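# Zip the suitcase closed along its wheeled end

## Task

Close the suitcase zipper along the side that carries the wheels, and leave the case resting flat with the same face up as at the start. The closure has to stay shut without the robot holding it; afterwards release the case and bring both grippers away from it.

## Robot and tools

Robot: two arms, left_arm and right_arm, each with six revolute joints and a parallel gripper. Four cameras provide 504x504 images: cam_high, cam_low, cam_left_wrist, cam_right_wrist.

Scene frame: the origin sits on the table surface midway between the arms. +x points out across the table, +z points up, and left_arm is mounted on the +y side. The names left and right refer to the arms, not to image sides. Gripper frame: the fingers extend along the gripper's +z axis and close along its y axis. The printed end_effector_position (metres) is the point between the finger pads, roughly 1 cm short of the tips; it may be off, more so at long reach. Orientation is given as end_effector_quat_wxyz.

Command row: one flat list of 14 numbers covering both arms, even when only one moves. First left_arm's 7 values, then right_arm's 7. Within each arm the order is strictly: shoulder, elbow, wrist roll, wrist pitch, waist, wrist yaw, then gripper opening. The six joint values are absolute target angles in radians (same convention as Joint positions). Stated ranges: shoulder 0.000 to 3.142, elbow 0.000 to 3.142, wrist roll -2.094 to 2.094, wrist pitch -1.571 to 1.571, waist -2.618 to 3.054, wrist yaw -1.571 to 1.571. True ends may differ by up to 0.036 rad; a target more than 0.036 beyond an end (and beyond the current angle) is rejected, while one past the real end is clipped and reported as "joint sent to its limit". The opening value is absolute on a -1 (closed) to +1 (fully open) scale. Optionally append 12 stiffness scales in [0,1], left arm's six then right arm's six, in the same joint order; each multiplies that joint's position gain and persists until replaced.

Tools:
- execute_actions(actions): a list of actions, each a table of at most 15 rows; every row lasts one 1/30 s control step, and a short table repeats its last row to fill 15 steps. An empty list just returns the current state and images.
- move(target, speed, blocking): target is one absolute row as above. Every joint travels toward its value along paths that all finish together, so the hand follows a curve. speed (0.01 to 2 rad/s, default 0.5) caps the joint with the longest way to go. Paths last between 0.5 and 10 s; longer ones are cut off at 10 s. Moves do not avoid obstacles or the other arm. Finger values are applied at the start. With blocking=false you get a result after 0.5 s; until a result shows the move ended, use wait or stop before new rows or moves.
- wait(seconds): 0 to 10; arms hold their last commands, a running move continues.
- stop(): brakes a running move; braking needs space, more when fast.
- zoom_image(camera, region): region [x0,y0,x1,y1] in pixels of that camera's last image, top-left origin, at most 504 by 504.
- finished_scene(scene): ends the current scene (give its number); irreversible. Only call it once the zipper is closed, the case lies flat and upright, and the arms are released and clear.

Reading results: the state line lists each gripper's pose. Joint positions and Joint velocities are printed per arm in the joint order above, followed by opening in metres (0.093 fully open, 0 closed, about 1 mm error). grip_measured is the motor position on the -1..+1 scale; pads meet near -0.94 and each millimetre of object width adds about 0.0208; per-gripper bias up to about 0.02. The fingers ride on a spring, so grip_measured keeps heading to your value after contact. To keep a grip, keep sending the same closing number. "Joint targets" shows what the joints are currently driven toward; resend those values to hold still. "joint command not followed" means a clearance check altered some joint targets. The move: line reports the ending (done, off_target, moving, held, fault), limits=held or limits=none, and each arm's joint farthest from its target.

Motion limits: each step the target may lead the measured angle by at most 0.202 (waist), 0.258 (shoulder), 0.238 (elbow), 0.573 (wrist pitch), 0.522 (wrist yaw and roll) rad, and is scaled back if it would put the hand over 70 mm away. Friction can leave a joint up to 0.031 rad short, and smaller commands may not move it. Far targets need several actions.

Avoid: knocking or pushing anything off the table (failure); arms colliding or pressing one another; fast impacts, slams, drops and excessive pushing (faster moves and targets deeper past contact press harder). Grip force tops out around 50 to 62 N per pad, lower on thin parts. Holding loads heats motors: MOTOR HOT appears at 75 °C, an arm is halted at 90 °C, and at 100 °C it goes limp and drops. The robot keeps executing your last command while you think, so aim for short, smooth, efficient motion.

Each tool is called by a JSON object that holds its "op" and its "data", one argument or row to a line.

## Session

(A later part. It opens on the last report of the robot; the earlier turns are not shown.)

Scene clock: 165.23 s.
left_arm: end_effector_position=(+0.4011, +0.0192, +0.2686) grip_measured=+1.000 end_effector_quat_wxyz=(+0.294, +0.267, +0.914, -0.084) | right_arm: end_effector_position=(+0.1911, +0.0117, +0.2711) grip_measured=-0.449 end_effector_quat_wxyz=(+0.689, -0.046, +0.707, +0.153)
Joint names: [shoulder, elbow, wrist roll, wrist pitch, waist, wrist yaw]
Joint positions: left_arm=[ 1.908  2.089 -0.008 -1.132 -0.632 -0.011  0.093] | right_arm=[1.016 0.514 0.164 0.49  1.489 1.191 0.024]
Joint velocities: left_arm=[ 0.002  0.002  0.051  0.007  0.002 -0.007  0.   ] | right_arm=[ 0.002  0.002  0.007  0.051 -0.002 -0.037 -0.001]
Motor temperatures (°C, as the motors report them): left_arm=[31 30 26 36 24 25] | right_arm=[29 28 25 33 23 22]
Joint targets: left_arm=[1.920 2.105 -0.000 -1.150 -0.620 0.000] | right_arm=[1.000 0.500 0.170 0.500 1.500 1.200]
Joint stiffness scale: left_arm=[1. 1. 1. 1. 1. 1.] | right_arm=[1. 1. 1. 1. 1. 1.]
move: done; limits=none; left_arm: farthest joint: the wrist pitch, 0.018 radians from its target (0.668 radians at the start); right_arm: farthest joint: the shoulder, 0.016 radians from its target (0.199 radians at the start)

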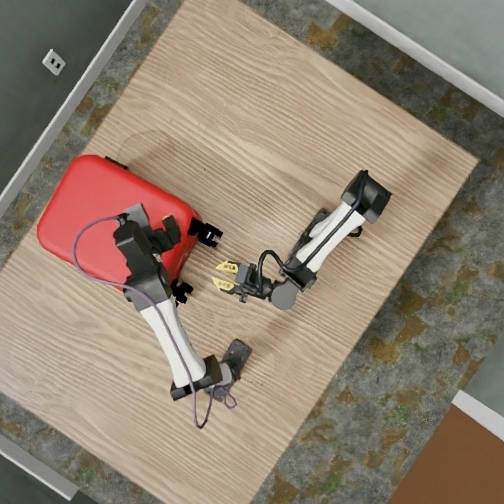

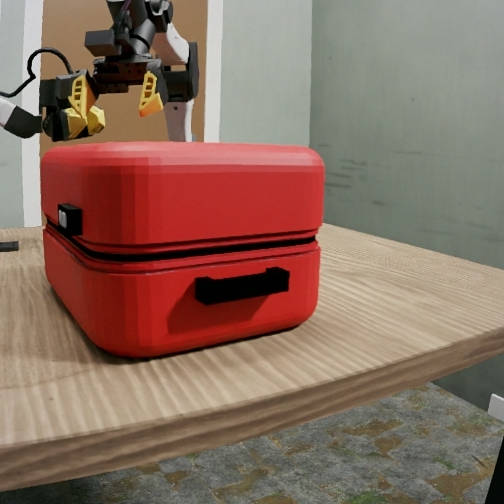

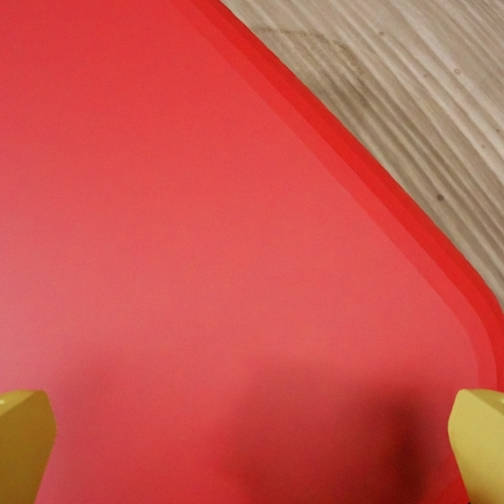

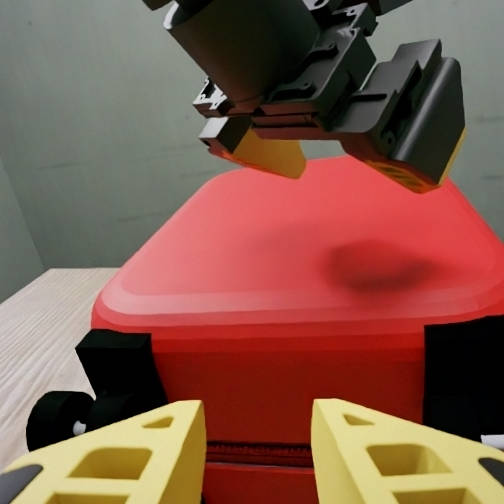

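{"op": "execute_actions", "data": {
  "actions": [
    [[1.90,2.06,0,-1.12,-0.59,0,1,1.2,0.46,0.17,0.68,1.5,1.2,-0.45]],
    [[1.88,1.99,0,-1.07,-0.59,0,1,1.4,0.43,0.17,0.87,1.5,1.2,-0.45]],
    [[1.86,1.92,0,-1.01,-0.59,0,1,1.6,0.39,0.17,1.06,1.5,1.2,-0.45]],
    [[1.85,1.86,0,-0.97,-0.59,0,1,1.78,0.36,0.17,1.24,1.5,1.2,-0.45]],
    [[1.87,1.82,0,-0.96,-0.595,0,1,1.91,0.335,0.17,1.365,1.45,1.16,-0.45]],
    [[1.90,1.79,0,-0.98,-0.60,0,1,1.915,0.335,0.17,1.365,1.33,1.07,-0.45]],
    [[1.92,1.77,0,-1.01,-0.60,0,1,1.915,0.34,0.167,1.365,1.215,0.972,-0.45]]
  ]
}}

Scene clock: 169.13 s.
left_arm: end_effector_position=(+0.4091, +0.0345, +0.2227) grip_measured=+1.000 end_effector_quat_wxyz=(+0.286, +0.254, +0.921, -0.076) | right_arm: end_effector_position=(+0.2613, +0.0271, +0.0855) grip_measured=-0.449 end_effector_quat_wxyz=(+0.663, -0.077, +0.741, +0.069)
Joint names: [shoulder, elbow, wrist roll, wrist pitch, waist, wrist yaw]
Joint positions: left_arm=[ 1.855  1.837 -0.003 -0.952 -0.595 -0.009  0.093] | right_arm=[1.904 0.346 0.167 1.357 1.217 0.985 0.024]
Joint velocities: left_arm=[-0.022 -0.002  0.007 -0.051  0.002 -0.037  0.   ] | right_arm=[-0.007  0.007  0.037  0.022  0.007 -0.022  0.   ]
Motor temperatures (°C, as the motors report them): left_arm=[32 30 26 36 24 25] | right_arm=[29 28 25 34 23 22]
Joint targets: left_arm=[1.920 1.770 0.000 -1.010 -0.600 -0.000] | right_arm=[1.915 0.340 0.167 1.365 1.215 0.972]
Joint stiffness scale: left_arm=[1. 1. 1. 1. 1. 1.] | right_arm=[1. 1. 1. 1. 1. 1.]

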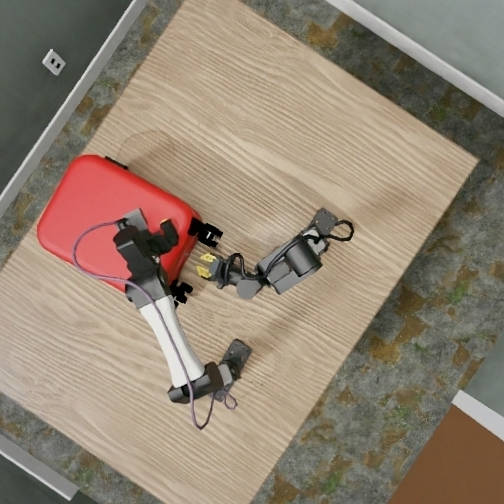

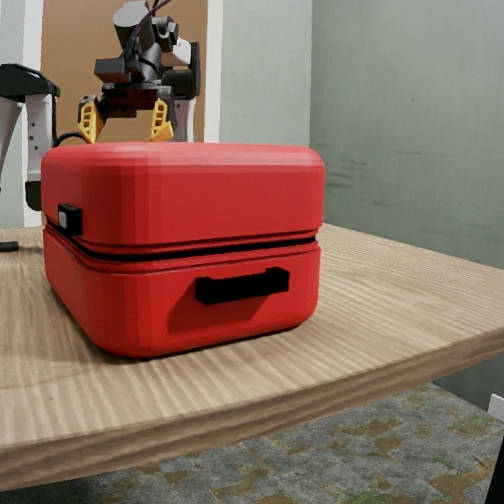

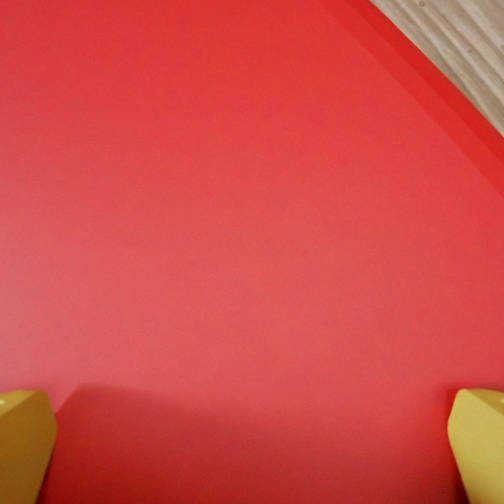

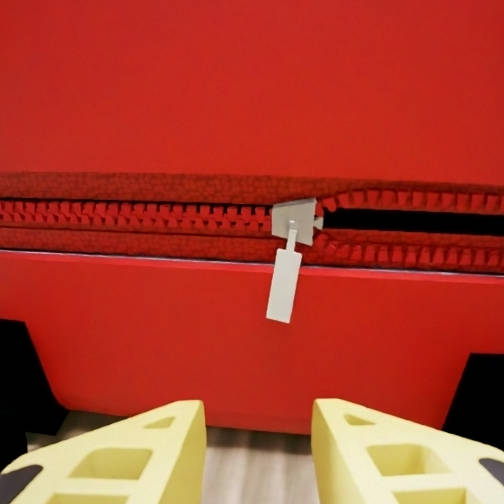

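{"op": "execute_actions", "data": {
  "actions": [
    [[1.92,1.77,0,-1.01,-0.60,0,1,1.875,0.37,0.22,1.315,1.16,0.915,-0.45]],
    [[1.92,1.77,0,-1.01,-0.60,0,1,1.843,0.392,0.275,1.268,1.107,0.859,-0.45]]
  ]
}}

Scene clock: 170.90 s.
left_arm: end_effector_position=(+0.4091, +0.0345, +0.2227) grip_measured=+1.000 end_effector_quat_wxyz=(+0.286, +0.254, +0.921, -0.076) | right_arm: end_effector_position=(+0.2866, +0.0247, +0.0916) grip_measured=-0.449 end_effector_quat_wxyz=(+0.651, -0.040, +0.750, +0.108)
Joint names: [shoulder, elbow, wrist roll, wrist pitch, waist, wrist yaw]
Joint positions: left_arm=[ 1.855  1.837 -0.003 -0.952 -0.595 -0.009  0.093] | right_arm=[1.857 0.377 0.267 1.279 1.114 0.87  0.024]
Joint velocities: left_arm=[-0.012  0.002 -0.022 -0.051  0.012  0.007  0.   ] | right_arm=[ 0.002 -0.051 -0.007  0.037  0.002 -0.037  0.   ]
Motor temperatures (°C, as the motors report them): left_arm=[32 30 26 36 24 25] | right_arm=[29 28 25 34 23 22]
Joint targets: left_arm=[1.920 1.770 -0.000 -1.010 -0.600 0.000] | right_arm=[1.843 0.392 0.275 1.268 1.107 0.859]
Joint stiffness scale: left_arm=[1. 1. 1. 1. 1. 1.] | right_arm=[1. 1. 1. 1. 1. 1.]

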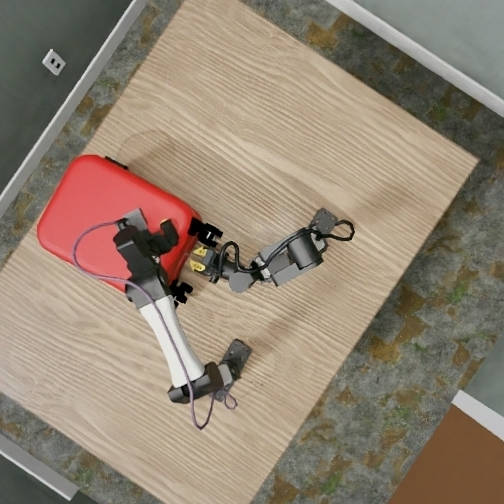

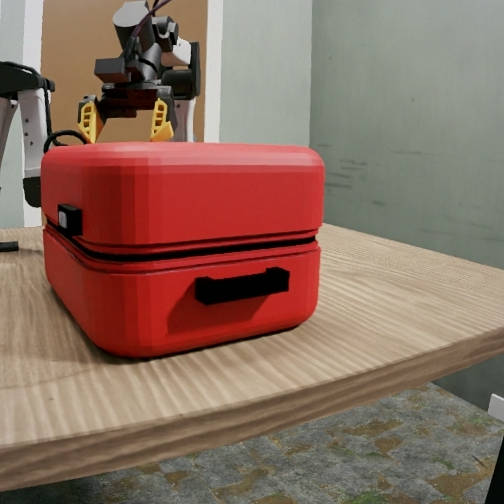

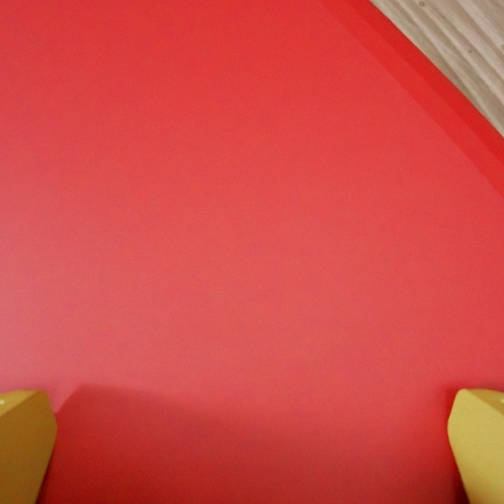

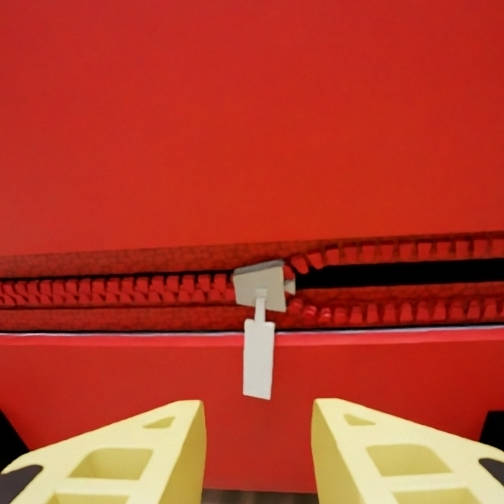

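{"op": "execute_actions", "data": {
  "actions": [
    [[1.92,1.77,0,-1.01,-0.60,0,1,1.827,0.423,0.265,1.221,1.079,0.834,-0.45]],
    [[1.92,1.77,0,-1.01,-0.60,0,1,1.827,0.423,0.265,1.221,1.079,0.834,-0.45]]
  ]
}}

Scene clock: 172.53 s.
left_arm: end_effector_position=(+0.4091, +0.0345, +0.2227) grip_measured=+1.000 end_effector_quat_wxyz=(+0.286, +0.254, +0.921, -0.076) | right_arm: end_effector_position=(+0.2954, +0.0281, +0.0955) grip_measured=-0.449 end_effector_quat_wxyz=(+0.648, -0.039, +0.752, +0.109)
Joint names: [shoulder, elbow, wrist roll, wrist pitch, waist, wrist yaw]
Joint positions: left_arm=[ 1.855  1.837 -0.003 -0.952 -0.595 -0.009  0.093] | right_arm=[1.842 0.408 0.27  1.23  1.088 0.843 0.024]
Joint velocities: left_arm=[ 0.012  0.007 -0.081  0.022  0.007 -0.007  0.   ] | right_arm=[ 0.002  0.012 -0.022 -0.007  0.002 -0.007 -0.001]
Motor temperatures (°C, as the motors report them): left_arm=[32 30 26 36 24 25] | right_arm=[29 28 25 34 23 22]
Joint targets: left_arm=[1.920 1.770 0.000 -1.010 -0.600 -0.000] | right_arm=[1.827 0.423 0.265 1.221 1.079 0.834]
Joint stiffness scale: left_arm=[1. 1. 1. 1. 1. 1.] | right_arm=[1. 1. 1. 1. 1. 1.]

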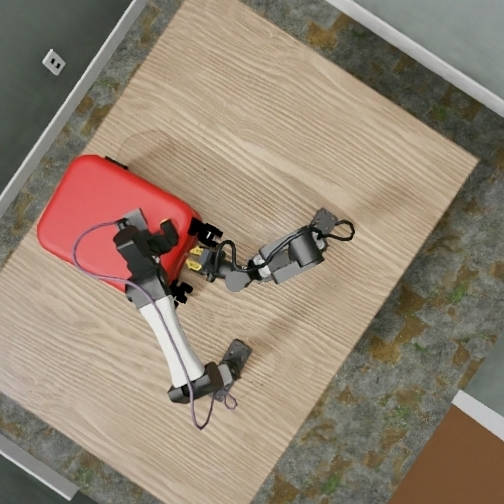

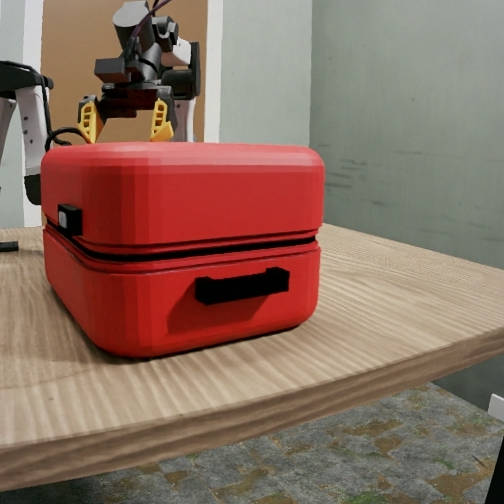

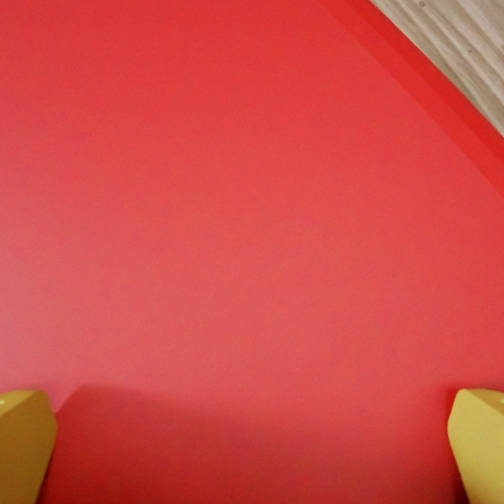

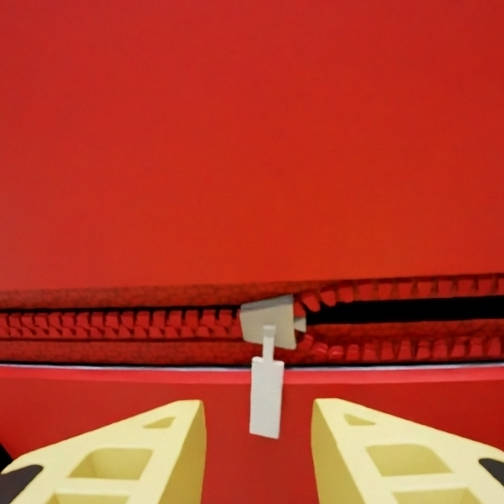

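{"op": "execute_actions", "data": {
  "actions": [
    [[1.92,1.77,0,-1.01,-0.60,0,1,1.862,0.437,0.265,1.215,1.064,0.824,-0.45]],
    [[1.92,1.77,0,-1.01,-0.60,0,1,1.869,0.449,0.265,1.211,1.05,0.815,-0.45]]
  ]
}}

Scene clock: 173.90 s.
left_arm: end_effector_position=(+0.4094, +0.0344, +0.2229) grip_measured=+1.000 end_effector_quat_wxyz=(+0.287, +0.254, +0.921, -0.076) | right_arm: end_effector_position=(+0.3040, +0.0282, +0.0965) grip_measured=-0.449 end_effector_quat_wxyz=(+0.649, -0.033, +0.752, +0.108)
Joint names: [shoulder, elbow, wrist roll, wrist pitch, waist, wrist yaw]
Joint positions: left_arm=[ 1.855  1.837 -0.003 -0.95  -0.595 -0.009  0.093] | right_arm=[1.852 0.43  0.269 1.222 1.063 0.827 0.024]
Joint velocities: left_arm=[ 0.012 -0.007 -0.022 -0.022 -0.017  0.051  0.   ] | right_arm=[-0.007  0.007  0.007 -0.022  0.002  0.051 -0.   ]
Motor temperatures (°C, as the motors report them): left_arm=[32 30 26 35 24 25] | right_arm=[30 28 25 34 23 22]
Joint targets: left_arm=[1.920 1.770 -0.000 -1.010 -0.600 0.000] | right_arm=[1.869 0.449 0.265 1.211 1.050 0.815]
Joint stiffness scale: left_arm=[1. 1. 1. 1. 1. 1.] | right_arm=[1. 1. 1. 1. 1. 1.]

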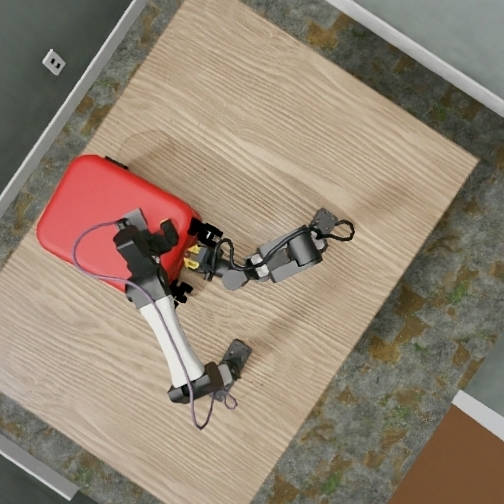

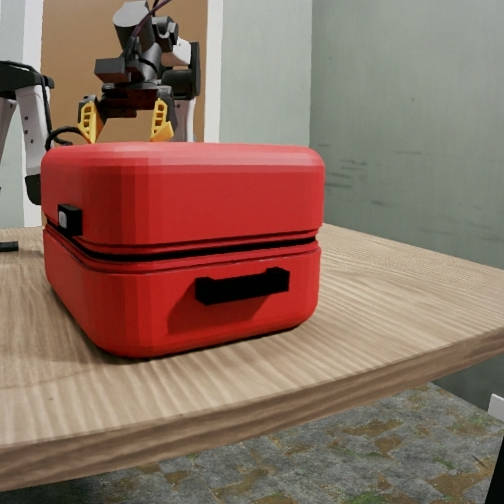

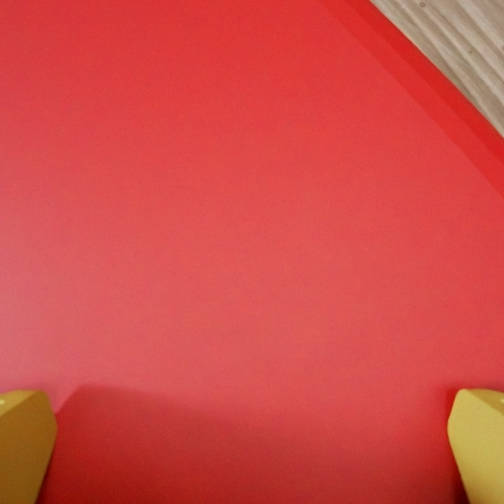

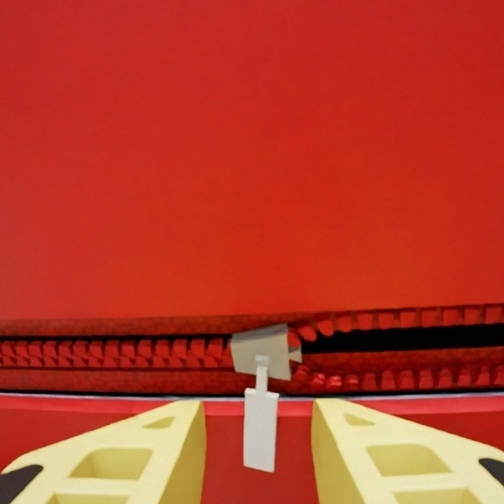

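{"op": "execute_actions", "data": {
  "actions": [
    [[1.92,1.77,0,-1.01,-0.60,0,1,1.862,0.44,0.265,1.215,1.056,0.82,-0.75]],
    [[1.92,1.77,0,-1.01,-0.60,0,1,1.862,0.44,0.265,1.215,1.056,0.82,-1]],
    [[1.92,1.77,0,-1.01,-0.60,0,1,1.862,0.44,0.265,1.215,1.056,0.82,-1]]
  ]
}}

{"op": "zoom_image", "data": {
  "camera": "cam_right_wrist",
  "region": [150,300,354,504]
}}

Scene clock: 175.60 s.
left_arm: end_effector_position=(+0.4094, +0.0344, +0.2229) grip_measured=+1.000 end_effector_quat_wxyz=(+0.287, +0.254, +0.921, -0.076) | right_arm: end_effector_position=(+0.3042, +0.0277, +0.0962) grip_measured=-0.994 end_effector_quat_wxyz=(+0.649, -0.033, +0.753, +0.107)
Joint names: [shoulder, elbow, wrist roll, wrist pitch, waist, wrist yaw]
Joint positions: left_arm=[ 1.855  1.837 -0.003 -0.95  -0.595 -0.009  0.093] | right_arm=[1.852 0.43  0.269 1.22  1.063 0.83  0.   ]
Joint velocities: left_arm=[-0.012 -0.022 -0.037  0.022 -0.002  0.007  0.   ] | right_arm=[-0.007  0.022  0.007  0.037 -0.002  0.007  0.   ]
Motor temperatures (°C, as the motors report them): left_arm=[32 30 26 35 24 25] | right_arm=[30 28 25 34 23 22]
Joint targets: left_arm=[1.920 1.770 0.000 -1.010 -0.600 0.000] | right_arm=[1.862 0.440 0.265 1.215 1.056 0.820]
Joint stiffness scale: left_arm=[1. 1. 1. 1. 1. 1.] | right_arm=[1. 1. 1. 1. 1. 1.]

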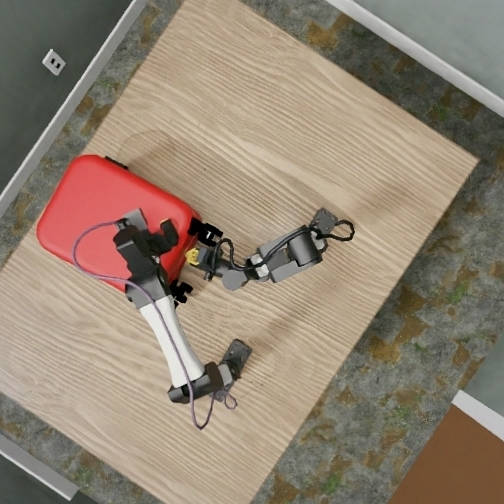

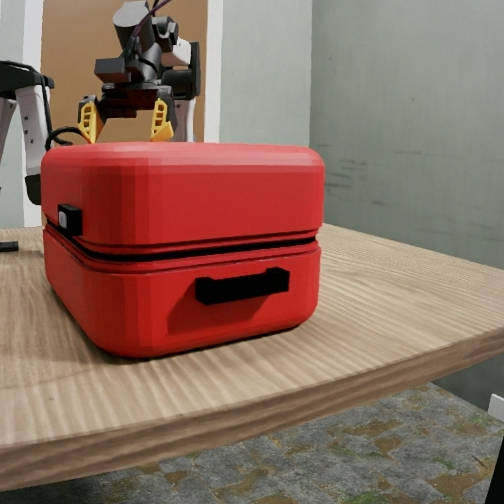

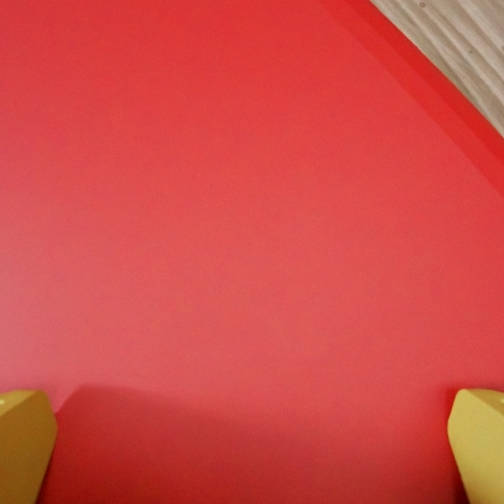

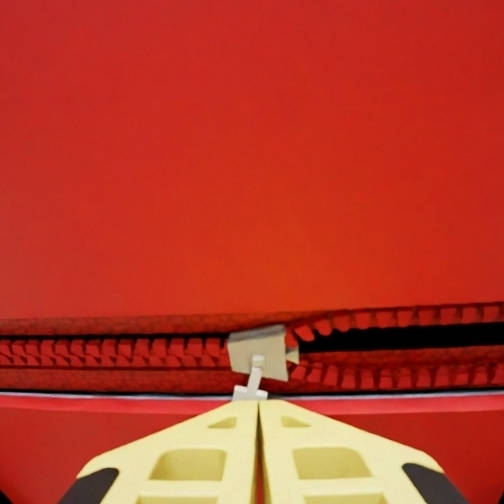

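Region (150, 300, 354, 504) of cam_right_wrist's 504x504 image, scaled by 2.471, with more detail than that image has.

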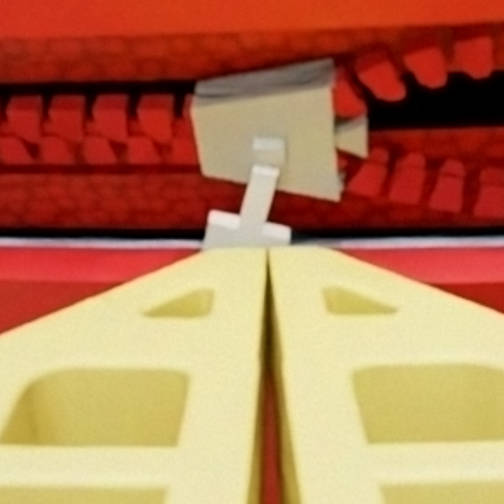

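{"op": "execute_actions", "data": {
  "actions": [
    [[1.92,1.77,0,-1.01,-0.60,0,1,1.862,0.44,0.265,1.215,1.056,0.82,-0.35]],
    [[1.92,1.77,0,-1.01,-0.60,0,1,1.862,0.44,0.265,1.215,1.056,0.82,-0.35]]
  ]
}}

{"op": "zoom_image", "data": {
  "camera": "cam_right_wrist",
  "region": [150,300,354,504]
}}

Scene clock: 176.87 s.
left_arm: end_effector_position=(+0.4094, +0.0344, +0.2229) grip_measured=+1.000 end_effector_quat_wxyz=(+0.287, +0.254, +0.921, -0.076) | right_arm: end_effector_position=(+0.3039, +0.0292, +0.0962) grip_measured=-0.352 end_effector_quat_wxyz=(+0.648, -0.036, +0.753, +0.111)
Joint names: [shoulder, elbow, wrist roll, wrist pitch, waist, wrist yaw]
Joint positions: left_arm=[ 1.855  1.837 -0.003 -0.95  -0.595 -0.009  0.093] | right_arm=[1.852 0.43  0.269 1.221 1.063 0.82  0.028]
Joint velocities: left_arm=[-0.017 -0.007 -0.066 -0.022  0.007  0.007  0.   ] | right_arm=[ 0.002 -0.007 -0.022  0.007 -0.002 -0.007 -0.   ]
Motor temperatures (°C, as the motors report them): left_arm=[32 29 26 35 24 24] | right_arm=[30 28 25 35 23 22]
Joint targets: left_arm=[1.920 1.770 0.000 -1.010 -0.600 -0.000] | right_arm=[1.862 0.440 0.265 1.215 1.056 0.820]
Joint stiffness scale: left_arm=[1. 1. 1. 1. 1. 1.] | right_arm=[1. 1. 1. 1. 1. 1.]

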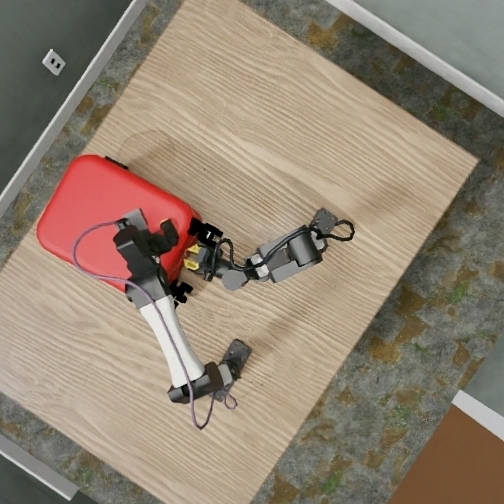

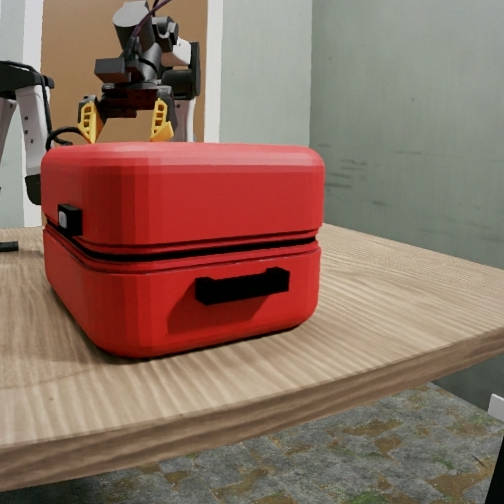

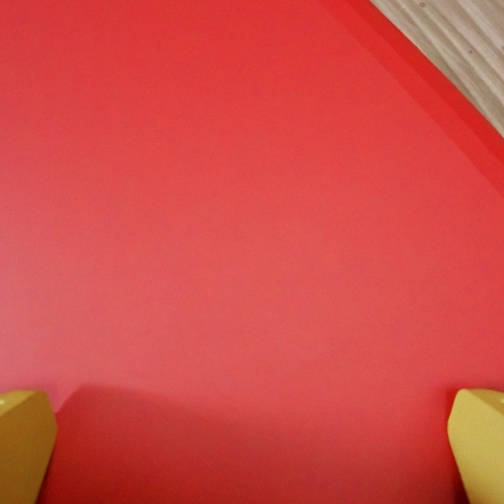

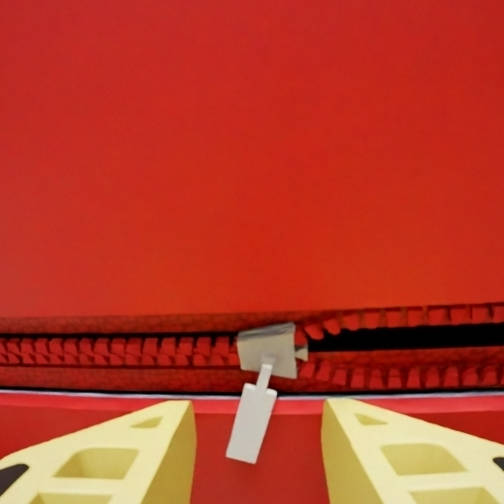

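Region (150, 300, 354, 504) of cam_right_wrist's 504x504 image, scaled by 2.471, with more detail than that image has.

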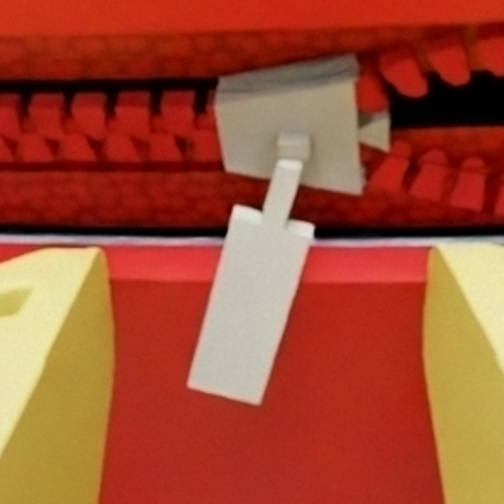

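{"op": "execute_actions", "data": {
  "actions": [
    [[1.92,1.77,0,-1.01,-0.60,0,1,1.86,0.40,0.30,1.25,1.085,0.85,-0.35]],
    [[1.92,1.77,0,-1.01,-0.60,0,1,1.94,0.397,0.37,1.39,1.083,0.85,-0.35]],
    [[1.92,1.77,0,-1.01,-0.60,0,1,2.01,0.397,0.43,1.517,1.083,0.85,-0.35]],
    [[1.92,1.77,0,-1.01,-0.60,0,1,2.01,0.397,0.43,1.517,1.083,0.85,-0.35]]
  ]
}}

Scene clock: 180.43 s.
left_arm: end_effector_position=(+0.4098, +0.0341, +0.2232) grip_measured=+1.000 end_effector_quat_wxyz=(+0.288, +0.254, +0.920, -0.076) | right_arm: end_effector_position=(+0.2987, +0.0361, +0.0893) grip_measured=-0.351 end_effector_quat_wxyz=(+0.654, +0.030, +0.730, +0.194)
Joint names: [shoulder, elbow, wrist roll, wrist pitch, waist, wrist yaw]
Joint positions: left_arm=[ 1.855  1.837 -0.003 -0.948 -0.595 -0.009  0.093] | right_arm=[1.997 0.416 0.403 1.479 1.083 0.817 0.028]
Joint velocities: left_arm=[-0.027 -0.012  0.022  0.007  0.012  0.007  0.   ] | right_arm=[ 0.012  0.002 -0.051 -0.007 -0.007 -0.051  0.001]
Motor temperatures (°C, as the motors report them): left_arm=[32 29 26 35 24 24] | right_arm=[30 28 25 35 23 22]
Joint targets: left_arm=[1.920 1.770 -0.000 -1.010 -0.600 0.000] | right_arm=[2.010 0.397 0.430 1.517 1.083 0.850]
Joint stiffness scale: left_arm=[1. 1. 1. 1. 1. 1.] | right_arm=[1. 1. 1. 1. 1. 1.]

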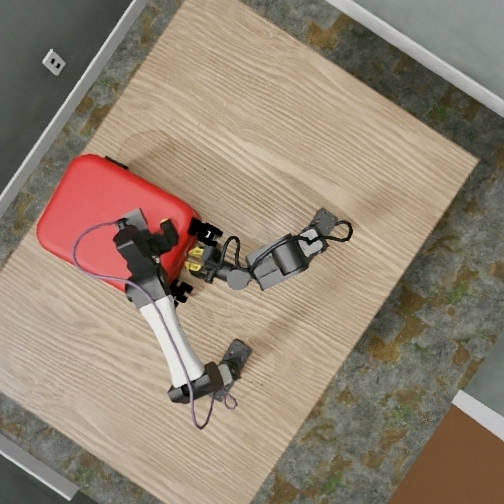

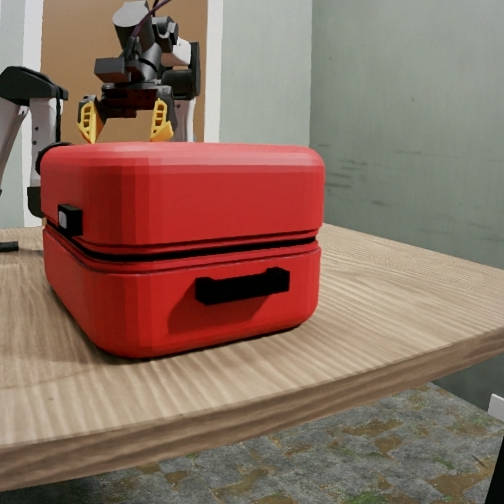

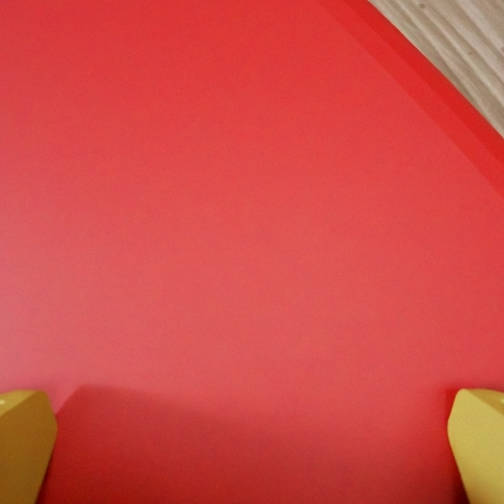

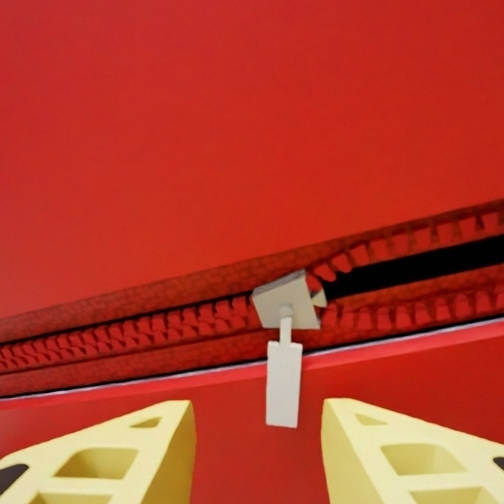

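{"op": "execute_actions", "data": {
  "actions": [
    [[1.92,1.77,0,-1.01,-0.60,0,1,1.95,0.39,0.25,1.43,1.11,0.85,-0.35]],
    [[1.92,1.77,0,-1.01,-0.60,0,1,1.90,0.375,0.1,1.37,1.11,0.88,-0.3]],
    [[1.92,1.77,0,-1.01,-0.60,0,1,1.887,0.375,-0.04,1.352,1.085,0.89,-0.2]],
    [[1.92,1.77,0,-1.01,-0.60,0,1,1.887,0.375,-0.04,1.352,1.085,0.89,-0.2]]
  ]
}}

Scene clock: 183.70 s.
left_arm: end_effector_position=(+0.4098, +0.0341, +0.2232) grip_measured=+1.000 end_effector_quat_wxyz=(+0.288, +0.254, +0.920, -0.076) | right_arm: end_effector_position=(+0.2944, +0.0230, +0.0947) grip_measured=-0.201 end_effector_quat_wxyz=(+0.672, -0.127, +0.729, +0.014)
Joint names: [shoulder, elbow, wrist roll, wrist pitch, waist, wrist yaw]
Joint positions: left_arm=[ 1.855  1.837 -0.003 -0.948 -0.595 -0.009  0.093] | right_arm=[ 1.904  0.392 -0.034  1.361  1.095  0.881  0.036]
Joint velocities: left_arm=[-0.002  0.002 -0.022  0.037 -0.017 -0.037  0.   ] | right_arm=[-0.017  0.012  0.037  0.022 -0.012  0.037  0.001]
Motor temperatures (°C, as the motors report them): left_arm=[32 29 26 35 24 24] | right_arm=[30 28 25 36 23 22]
Joint targets: left_arm=[1.920 1.770 0.000 -1.010 -0.600 -0.000] | right_arm=[1.887 0.375 -0.040 1.352 1.085 0.890]
Joint stiffness scale: left_arm=[1. 1. 1. 1. 1. 1.] | right_arm=[1. 1. 1. 1. 1. 1.]

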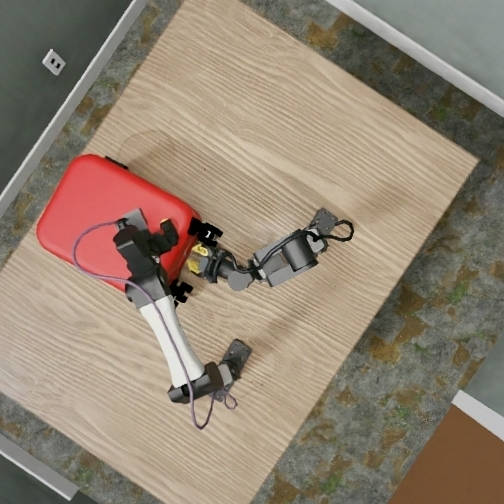

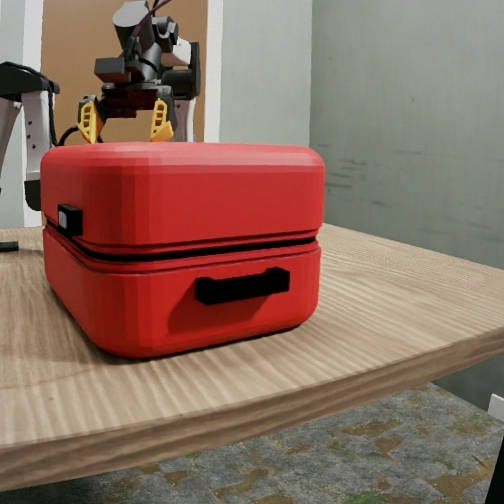

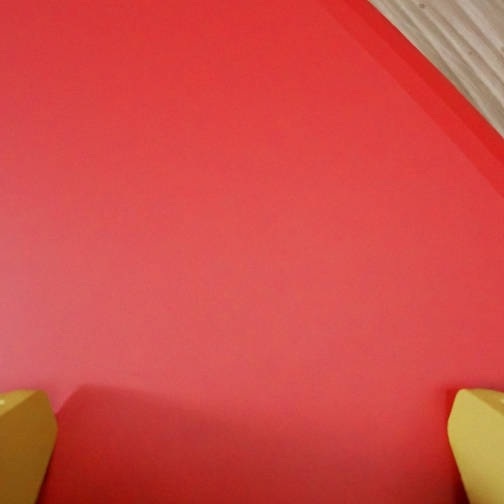

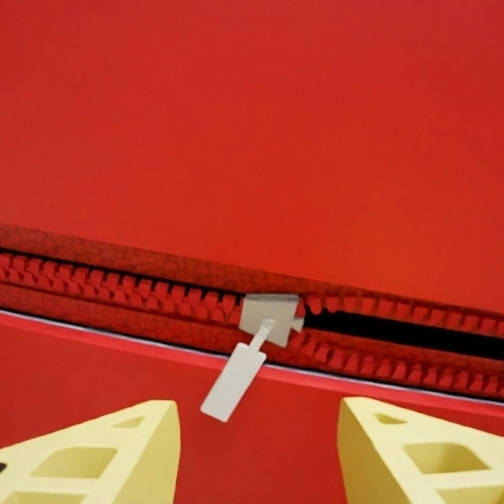

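{"op": "execute_actions", "data": {
  "actions": [
    [[1.92,1.77,0,-1.01,-0.60,0,1,1.915,0.42,-0.04,1.342,1.07,0.855,-0.2]],
    [[1.92,1.77,0,-1.01,-0.60,0,1,1.924,0.432,-0.04,1.335,1.058,0.846,-0.2]],
    [[1.92,1.77,0,-1.01,-0.60,0,1,1.929,0.44,-0.04,1.33,1.05,0.84,-0.2]]
  ]
}}

Scene clock: 185.40 s.
left_arm: end_effector_position=(+0.4102, +0.0340, +0.2229) grip_measured=+1.000 end_effector_quat_wxyz=(+0.289, +0.253, +0.920, -0.076) | right_arm: end_effector_position=(+0.3048, +0.0243, +0.0961) grip_measured=-0.201 end_effector_quat_wxyz=(+0.672, -0.124, +0.730, +0.014)
Joint names: [shoulder, elbow, wrist roll, wrist pitch, waist, wrist yaw]
Joint positions: left_arm=[ 1.855  1.835 -0.003 -0.945 -0.595 -0.01   0.093] | right_arm=[ 1.909  0.419 -0.036  1.343  1.064  0.853  0.036]
Joint velocities: left_arm=[-0.012  0.002  0.022 -0.051  0.012 -0.037  0.   ] | right_arm=[ 0.012  0.002 -0.066  0.022  0.007 -0.095  0.001]
Motor temperatures (°C, as the motors report them): left_arm=[32 29 26 35 24 24] | right_arm=[30 28 25 36 23 22]
Joint targets: left_arm=[1.920 1.770 0.000 -1.010 -0.600 0.000] | right_arm=[1.929 0.440 -0.040 1.330 1.050 0.840]
Joint stiffness scale: left_arm=[1. 1. 1. 1. 1. 1.] | right_arm=[1. 1. 1. 1. 1. 1.]

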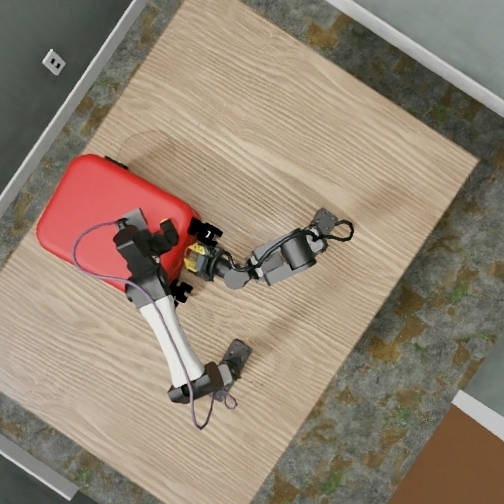

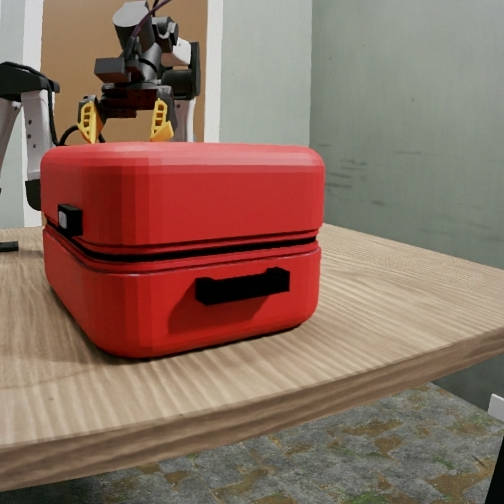

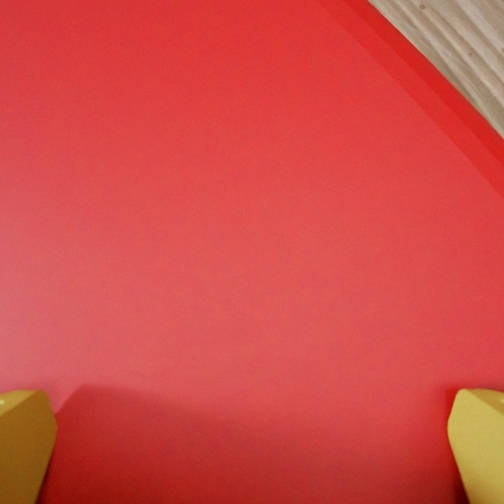

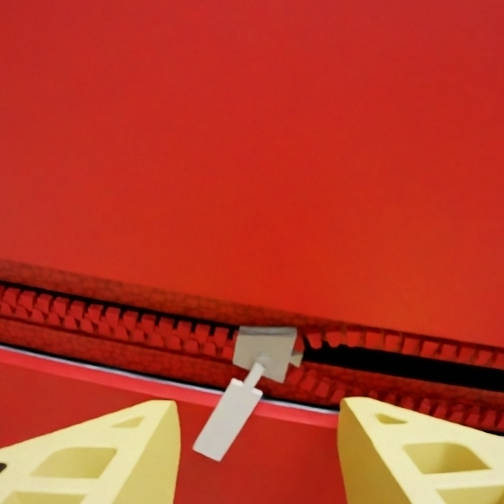

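{"op": "execute_actions", "data": {
  "actions": [
    [[1.92,1.77,0,-1.01,-0.60,0,1,1.935,0.447,-0.04,1.33,1.045,0.84,-0.4]],
    [[1.92,1.77,0,-1.01,-0.60,0,1,1.935,0.447,-0.04,1.33,1.045,0.84,-0.6]]
  ]
}}

{"op": "zoom_image", "data": {
  "camera": "cam_right_wrist",
  "region": [150,300,354,504]
}}

Scene clock: 186.63 s.
left_arm: end_effector_position=(+0.4109, +0.0339, +0.2234) grip_measured=+1.000 end_effector_quat_wxyz=(+0.291, +0.253, +0.920, -0.076) | right_arm: end_effector_position=(+0.3067, +0.0233, +0.0955) grip_measured=-0.598 end_effector_quat_wxyz=(+0.672, -0.123, +0.730, +0.012)
Joint names: [shoulder, elbow, wrist roll, wrist pitch, waist, wrist yaw]
Joint positions: left_arm=[ 1.855  1.835 -0.003 -0.941 -0.595 -0.012  0.093] | right_arm=[ 1.913  0.423 -0.037  1.342  1.058  0.853  0.016]
Joint velocities: left_arm=[-0.012 -0.007 -0.007 -0.007  0.012 -0.007  0.   ] | right_arm=[-0.002 -0.022 -0.022  0.066  0.007 -0.007  0.   ]
Motor temperatures (°C, as the motors report them): left_arm=[32 29 26 35 24 24] | right_arm=[31 28 25 36 23 22]
Joint targets: left_arm=[1.920 1.770 0.000 -1.010 -0.600 -0.000] | right_arm=[1.935 0.447 -0.040 1.330 1.045 0.840]
Joint stiffness scale: left_arm=[1. 1. 1. 1. 1. 1.] | right_arm=[1. 1. 1. 1. 1. 1.]

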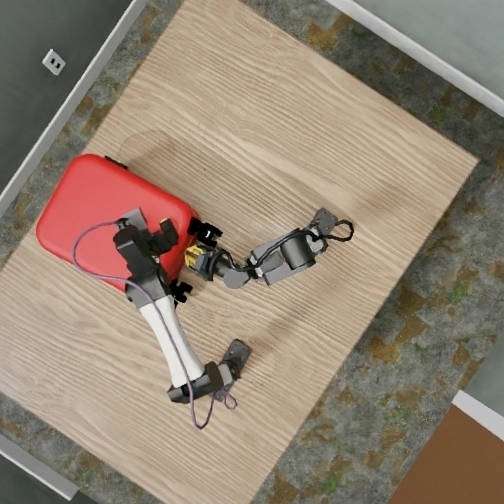

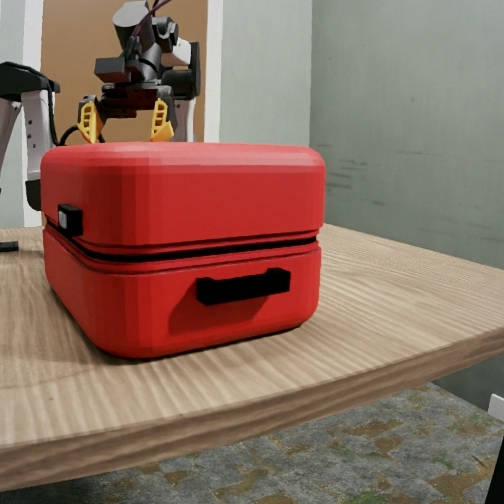

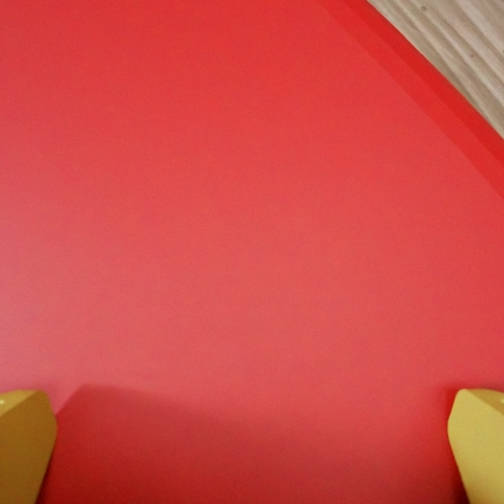

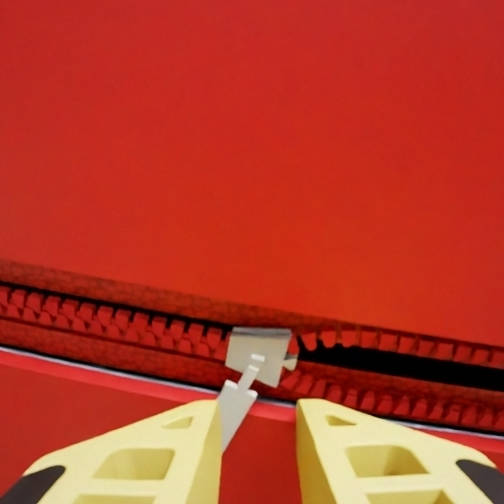

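Region (150, 300, 354, 504) of cam_right_wrist's 504x504 image, scaled by 2.471, with more detail than that image has.

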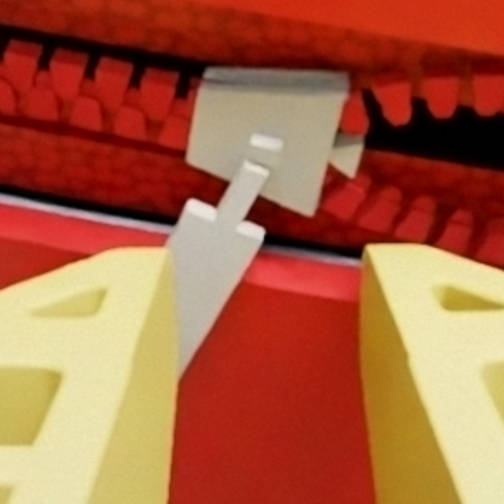

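{"op": "zoom_image", "data": {
  "camera": "cam_high",
  "region": [160,200,260,300]
}}

Region (160, 200, 260, 300) of cam_high's 504x504 image, scaled by 5.040, with more detail than that image has.

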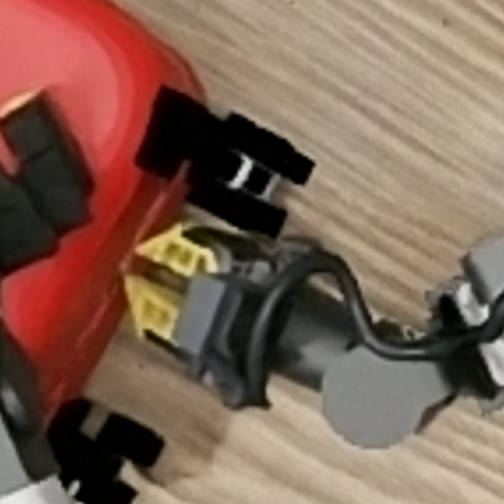

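{"op": "execute_actions", "data": {
  "actions": [
    [[1.92,1.77,0,-1.01,-0.60,0,1,1.913,0.42,-0.04,1.342,1.07,0.853,-0.2]],
    [[1.92,1.77,0,-1.01,-0.60,0,1,1.925,0.405,0.04,1.36,1.09,0.868,-0.2]],
    [[1.92,1.77,0,-1.01,-0.60,0,1,1.953,0.405,0.122,1.382,1.09,0.87,-0.2]],
    [[1.92,1.77,0,-1.01,-0.60,0,1,1.953,0.405,0.122,1.382,1.09,0.87,-0.2]]
  ]
}}

Scene clock: 190.23 s.
left_arm: end_effector_position=(+0.4110, +0.0339, +0.2235) grip_measured=+1.000 end_effector_quat_wxyz=(+0.291, +0.253, +0.920, -0.076) | right_arm: end_effector_position=(+0.3012, +0.0290, +0.0921) grip_measured=-0.201 end_effector_quat_wxyz=(+0.670, -0.071, +0.736, +0.069)
Joint names: [shoulder, elbow, wrist roll, wrist pitch, waist, wrist yaw]
Joint positions: left_arm=[ 1.855  1.835 -0.003 -0.941 -0.595 -0.012  0.093] | right_arm=[1.939 0.423 0.116 1.373 1.081 0.861 0.036]
Joint velocities: left_arm=[-0.002 -0.007 -0.022 -0.037  0.002 -0.007  0.   ] | right_arm=[ 0.012  0.012 -0.066 -0.081  0.002 -0.051 -0.   ]
Motor temperatures (°C, as the motors report them): left_arm=[32 28 26 34 24 24] | right_arm=[31 28 25 36 23 22]
Joint targets: left_arm=[1.920 1.770 0.000 -1.010 -0.600 -0.000] | right_arm=[1.953 0.405 0.122 1.382 1.090 0.870]
Joint stiffness scale: left_arm=[1. 1. 1. 1. 1. 1.] | right_arm=[1. 1. 1. 1. 1. 1.]

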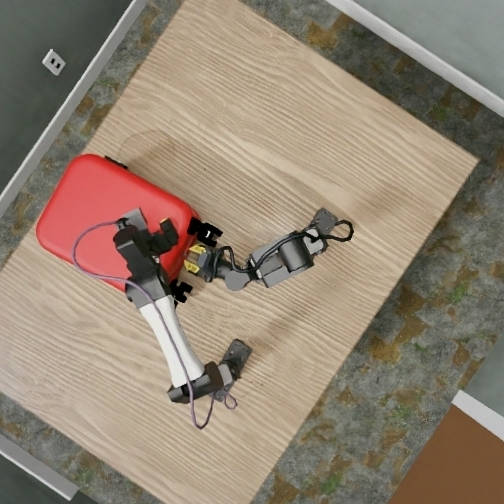

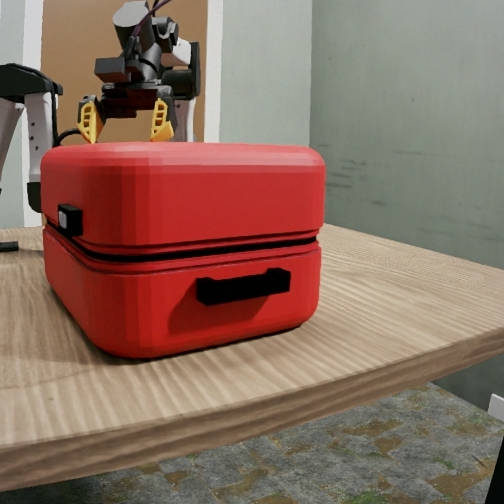

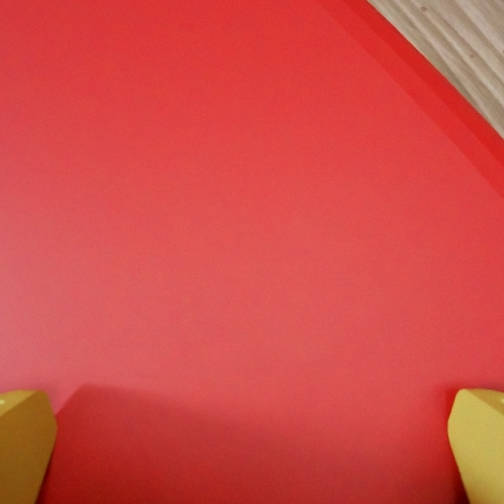

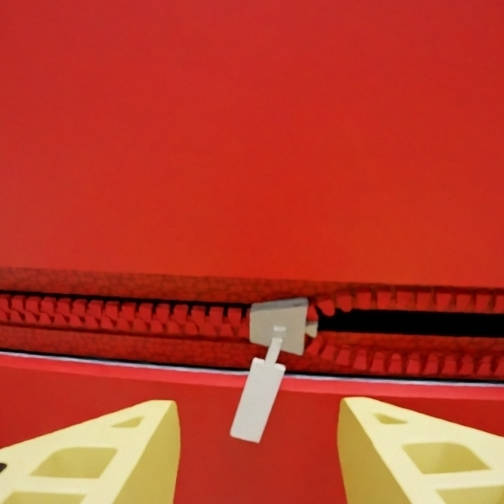

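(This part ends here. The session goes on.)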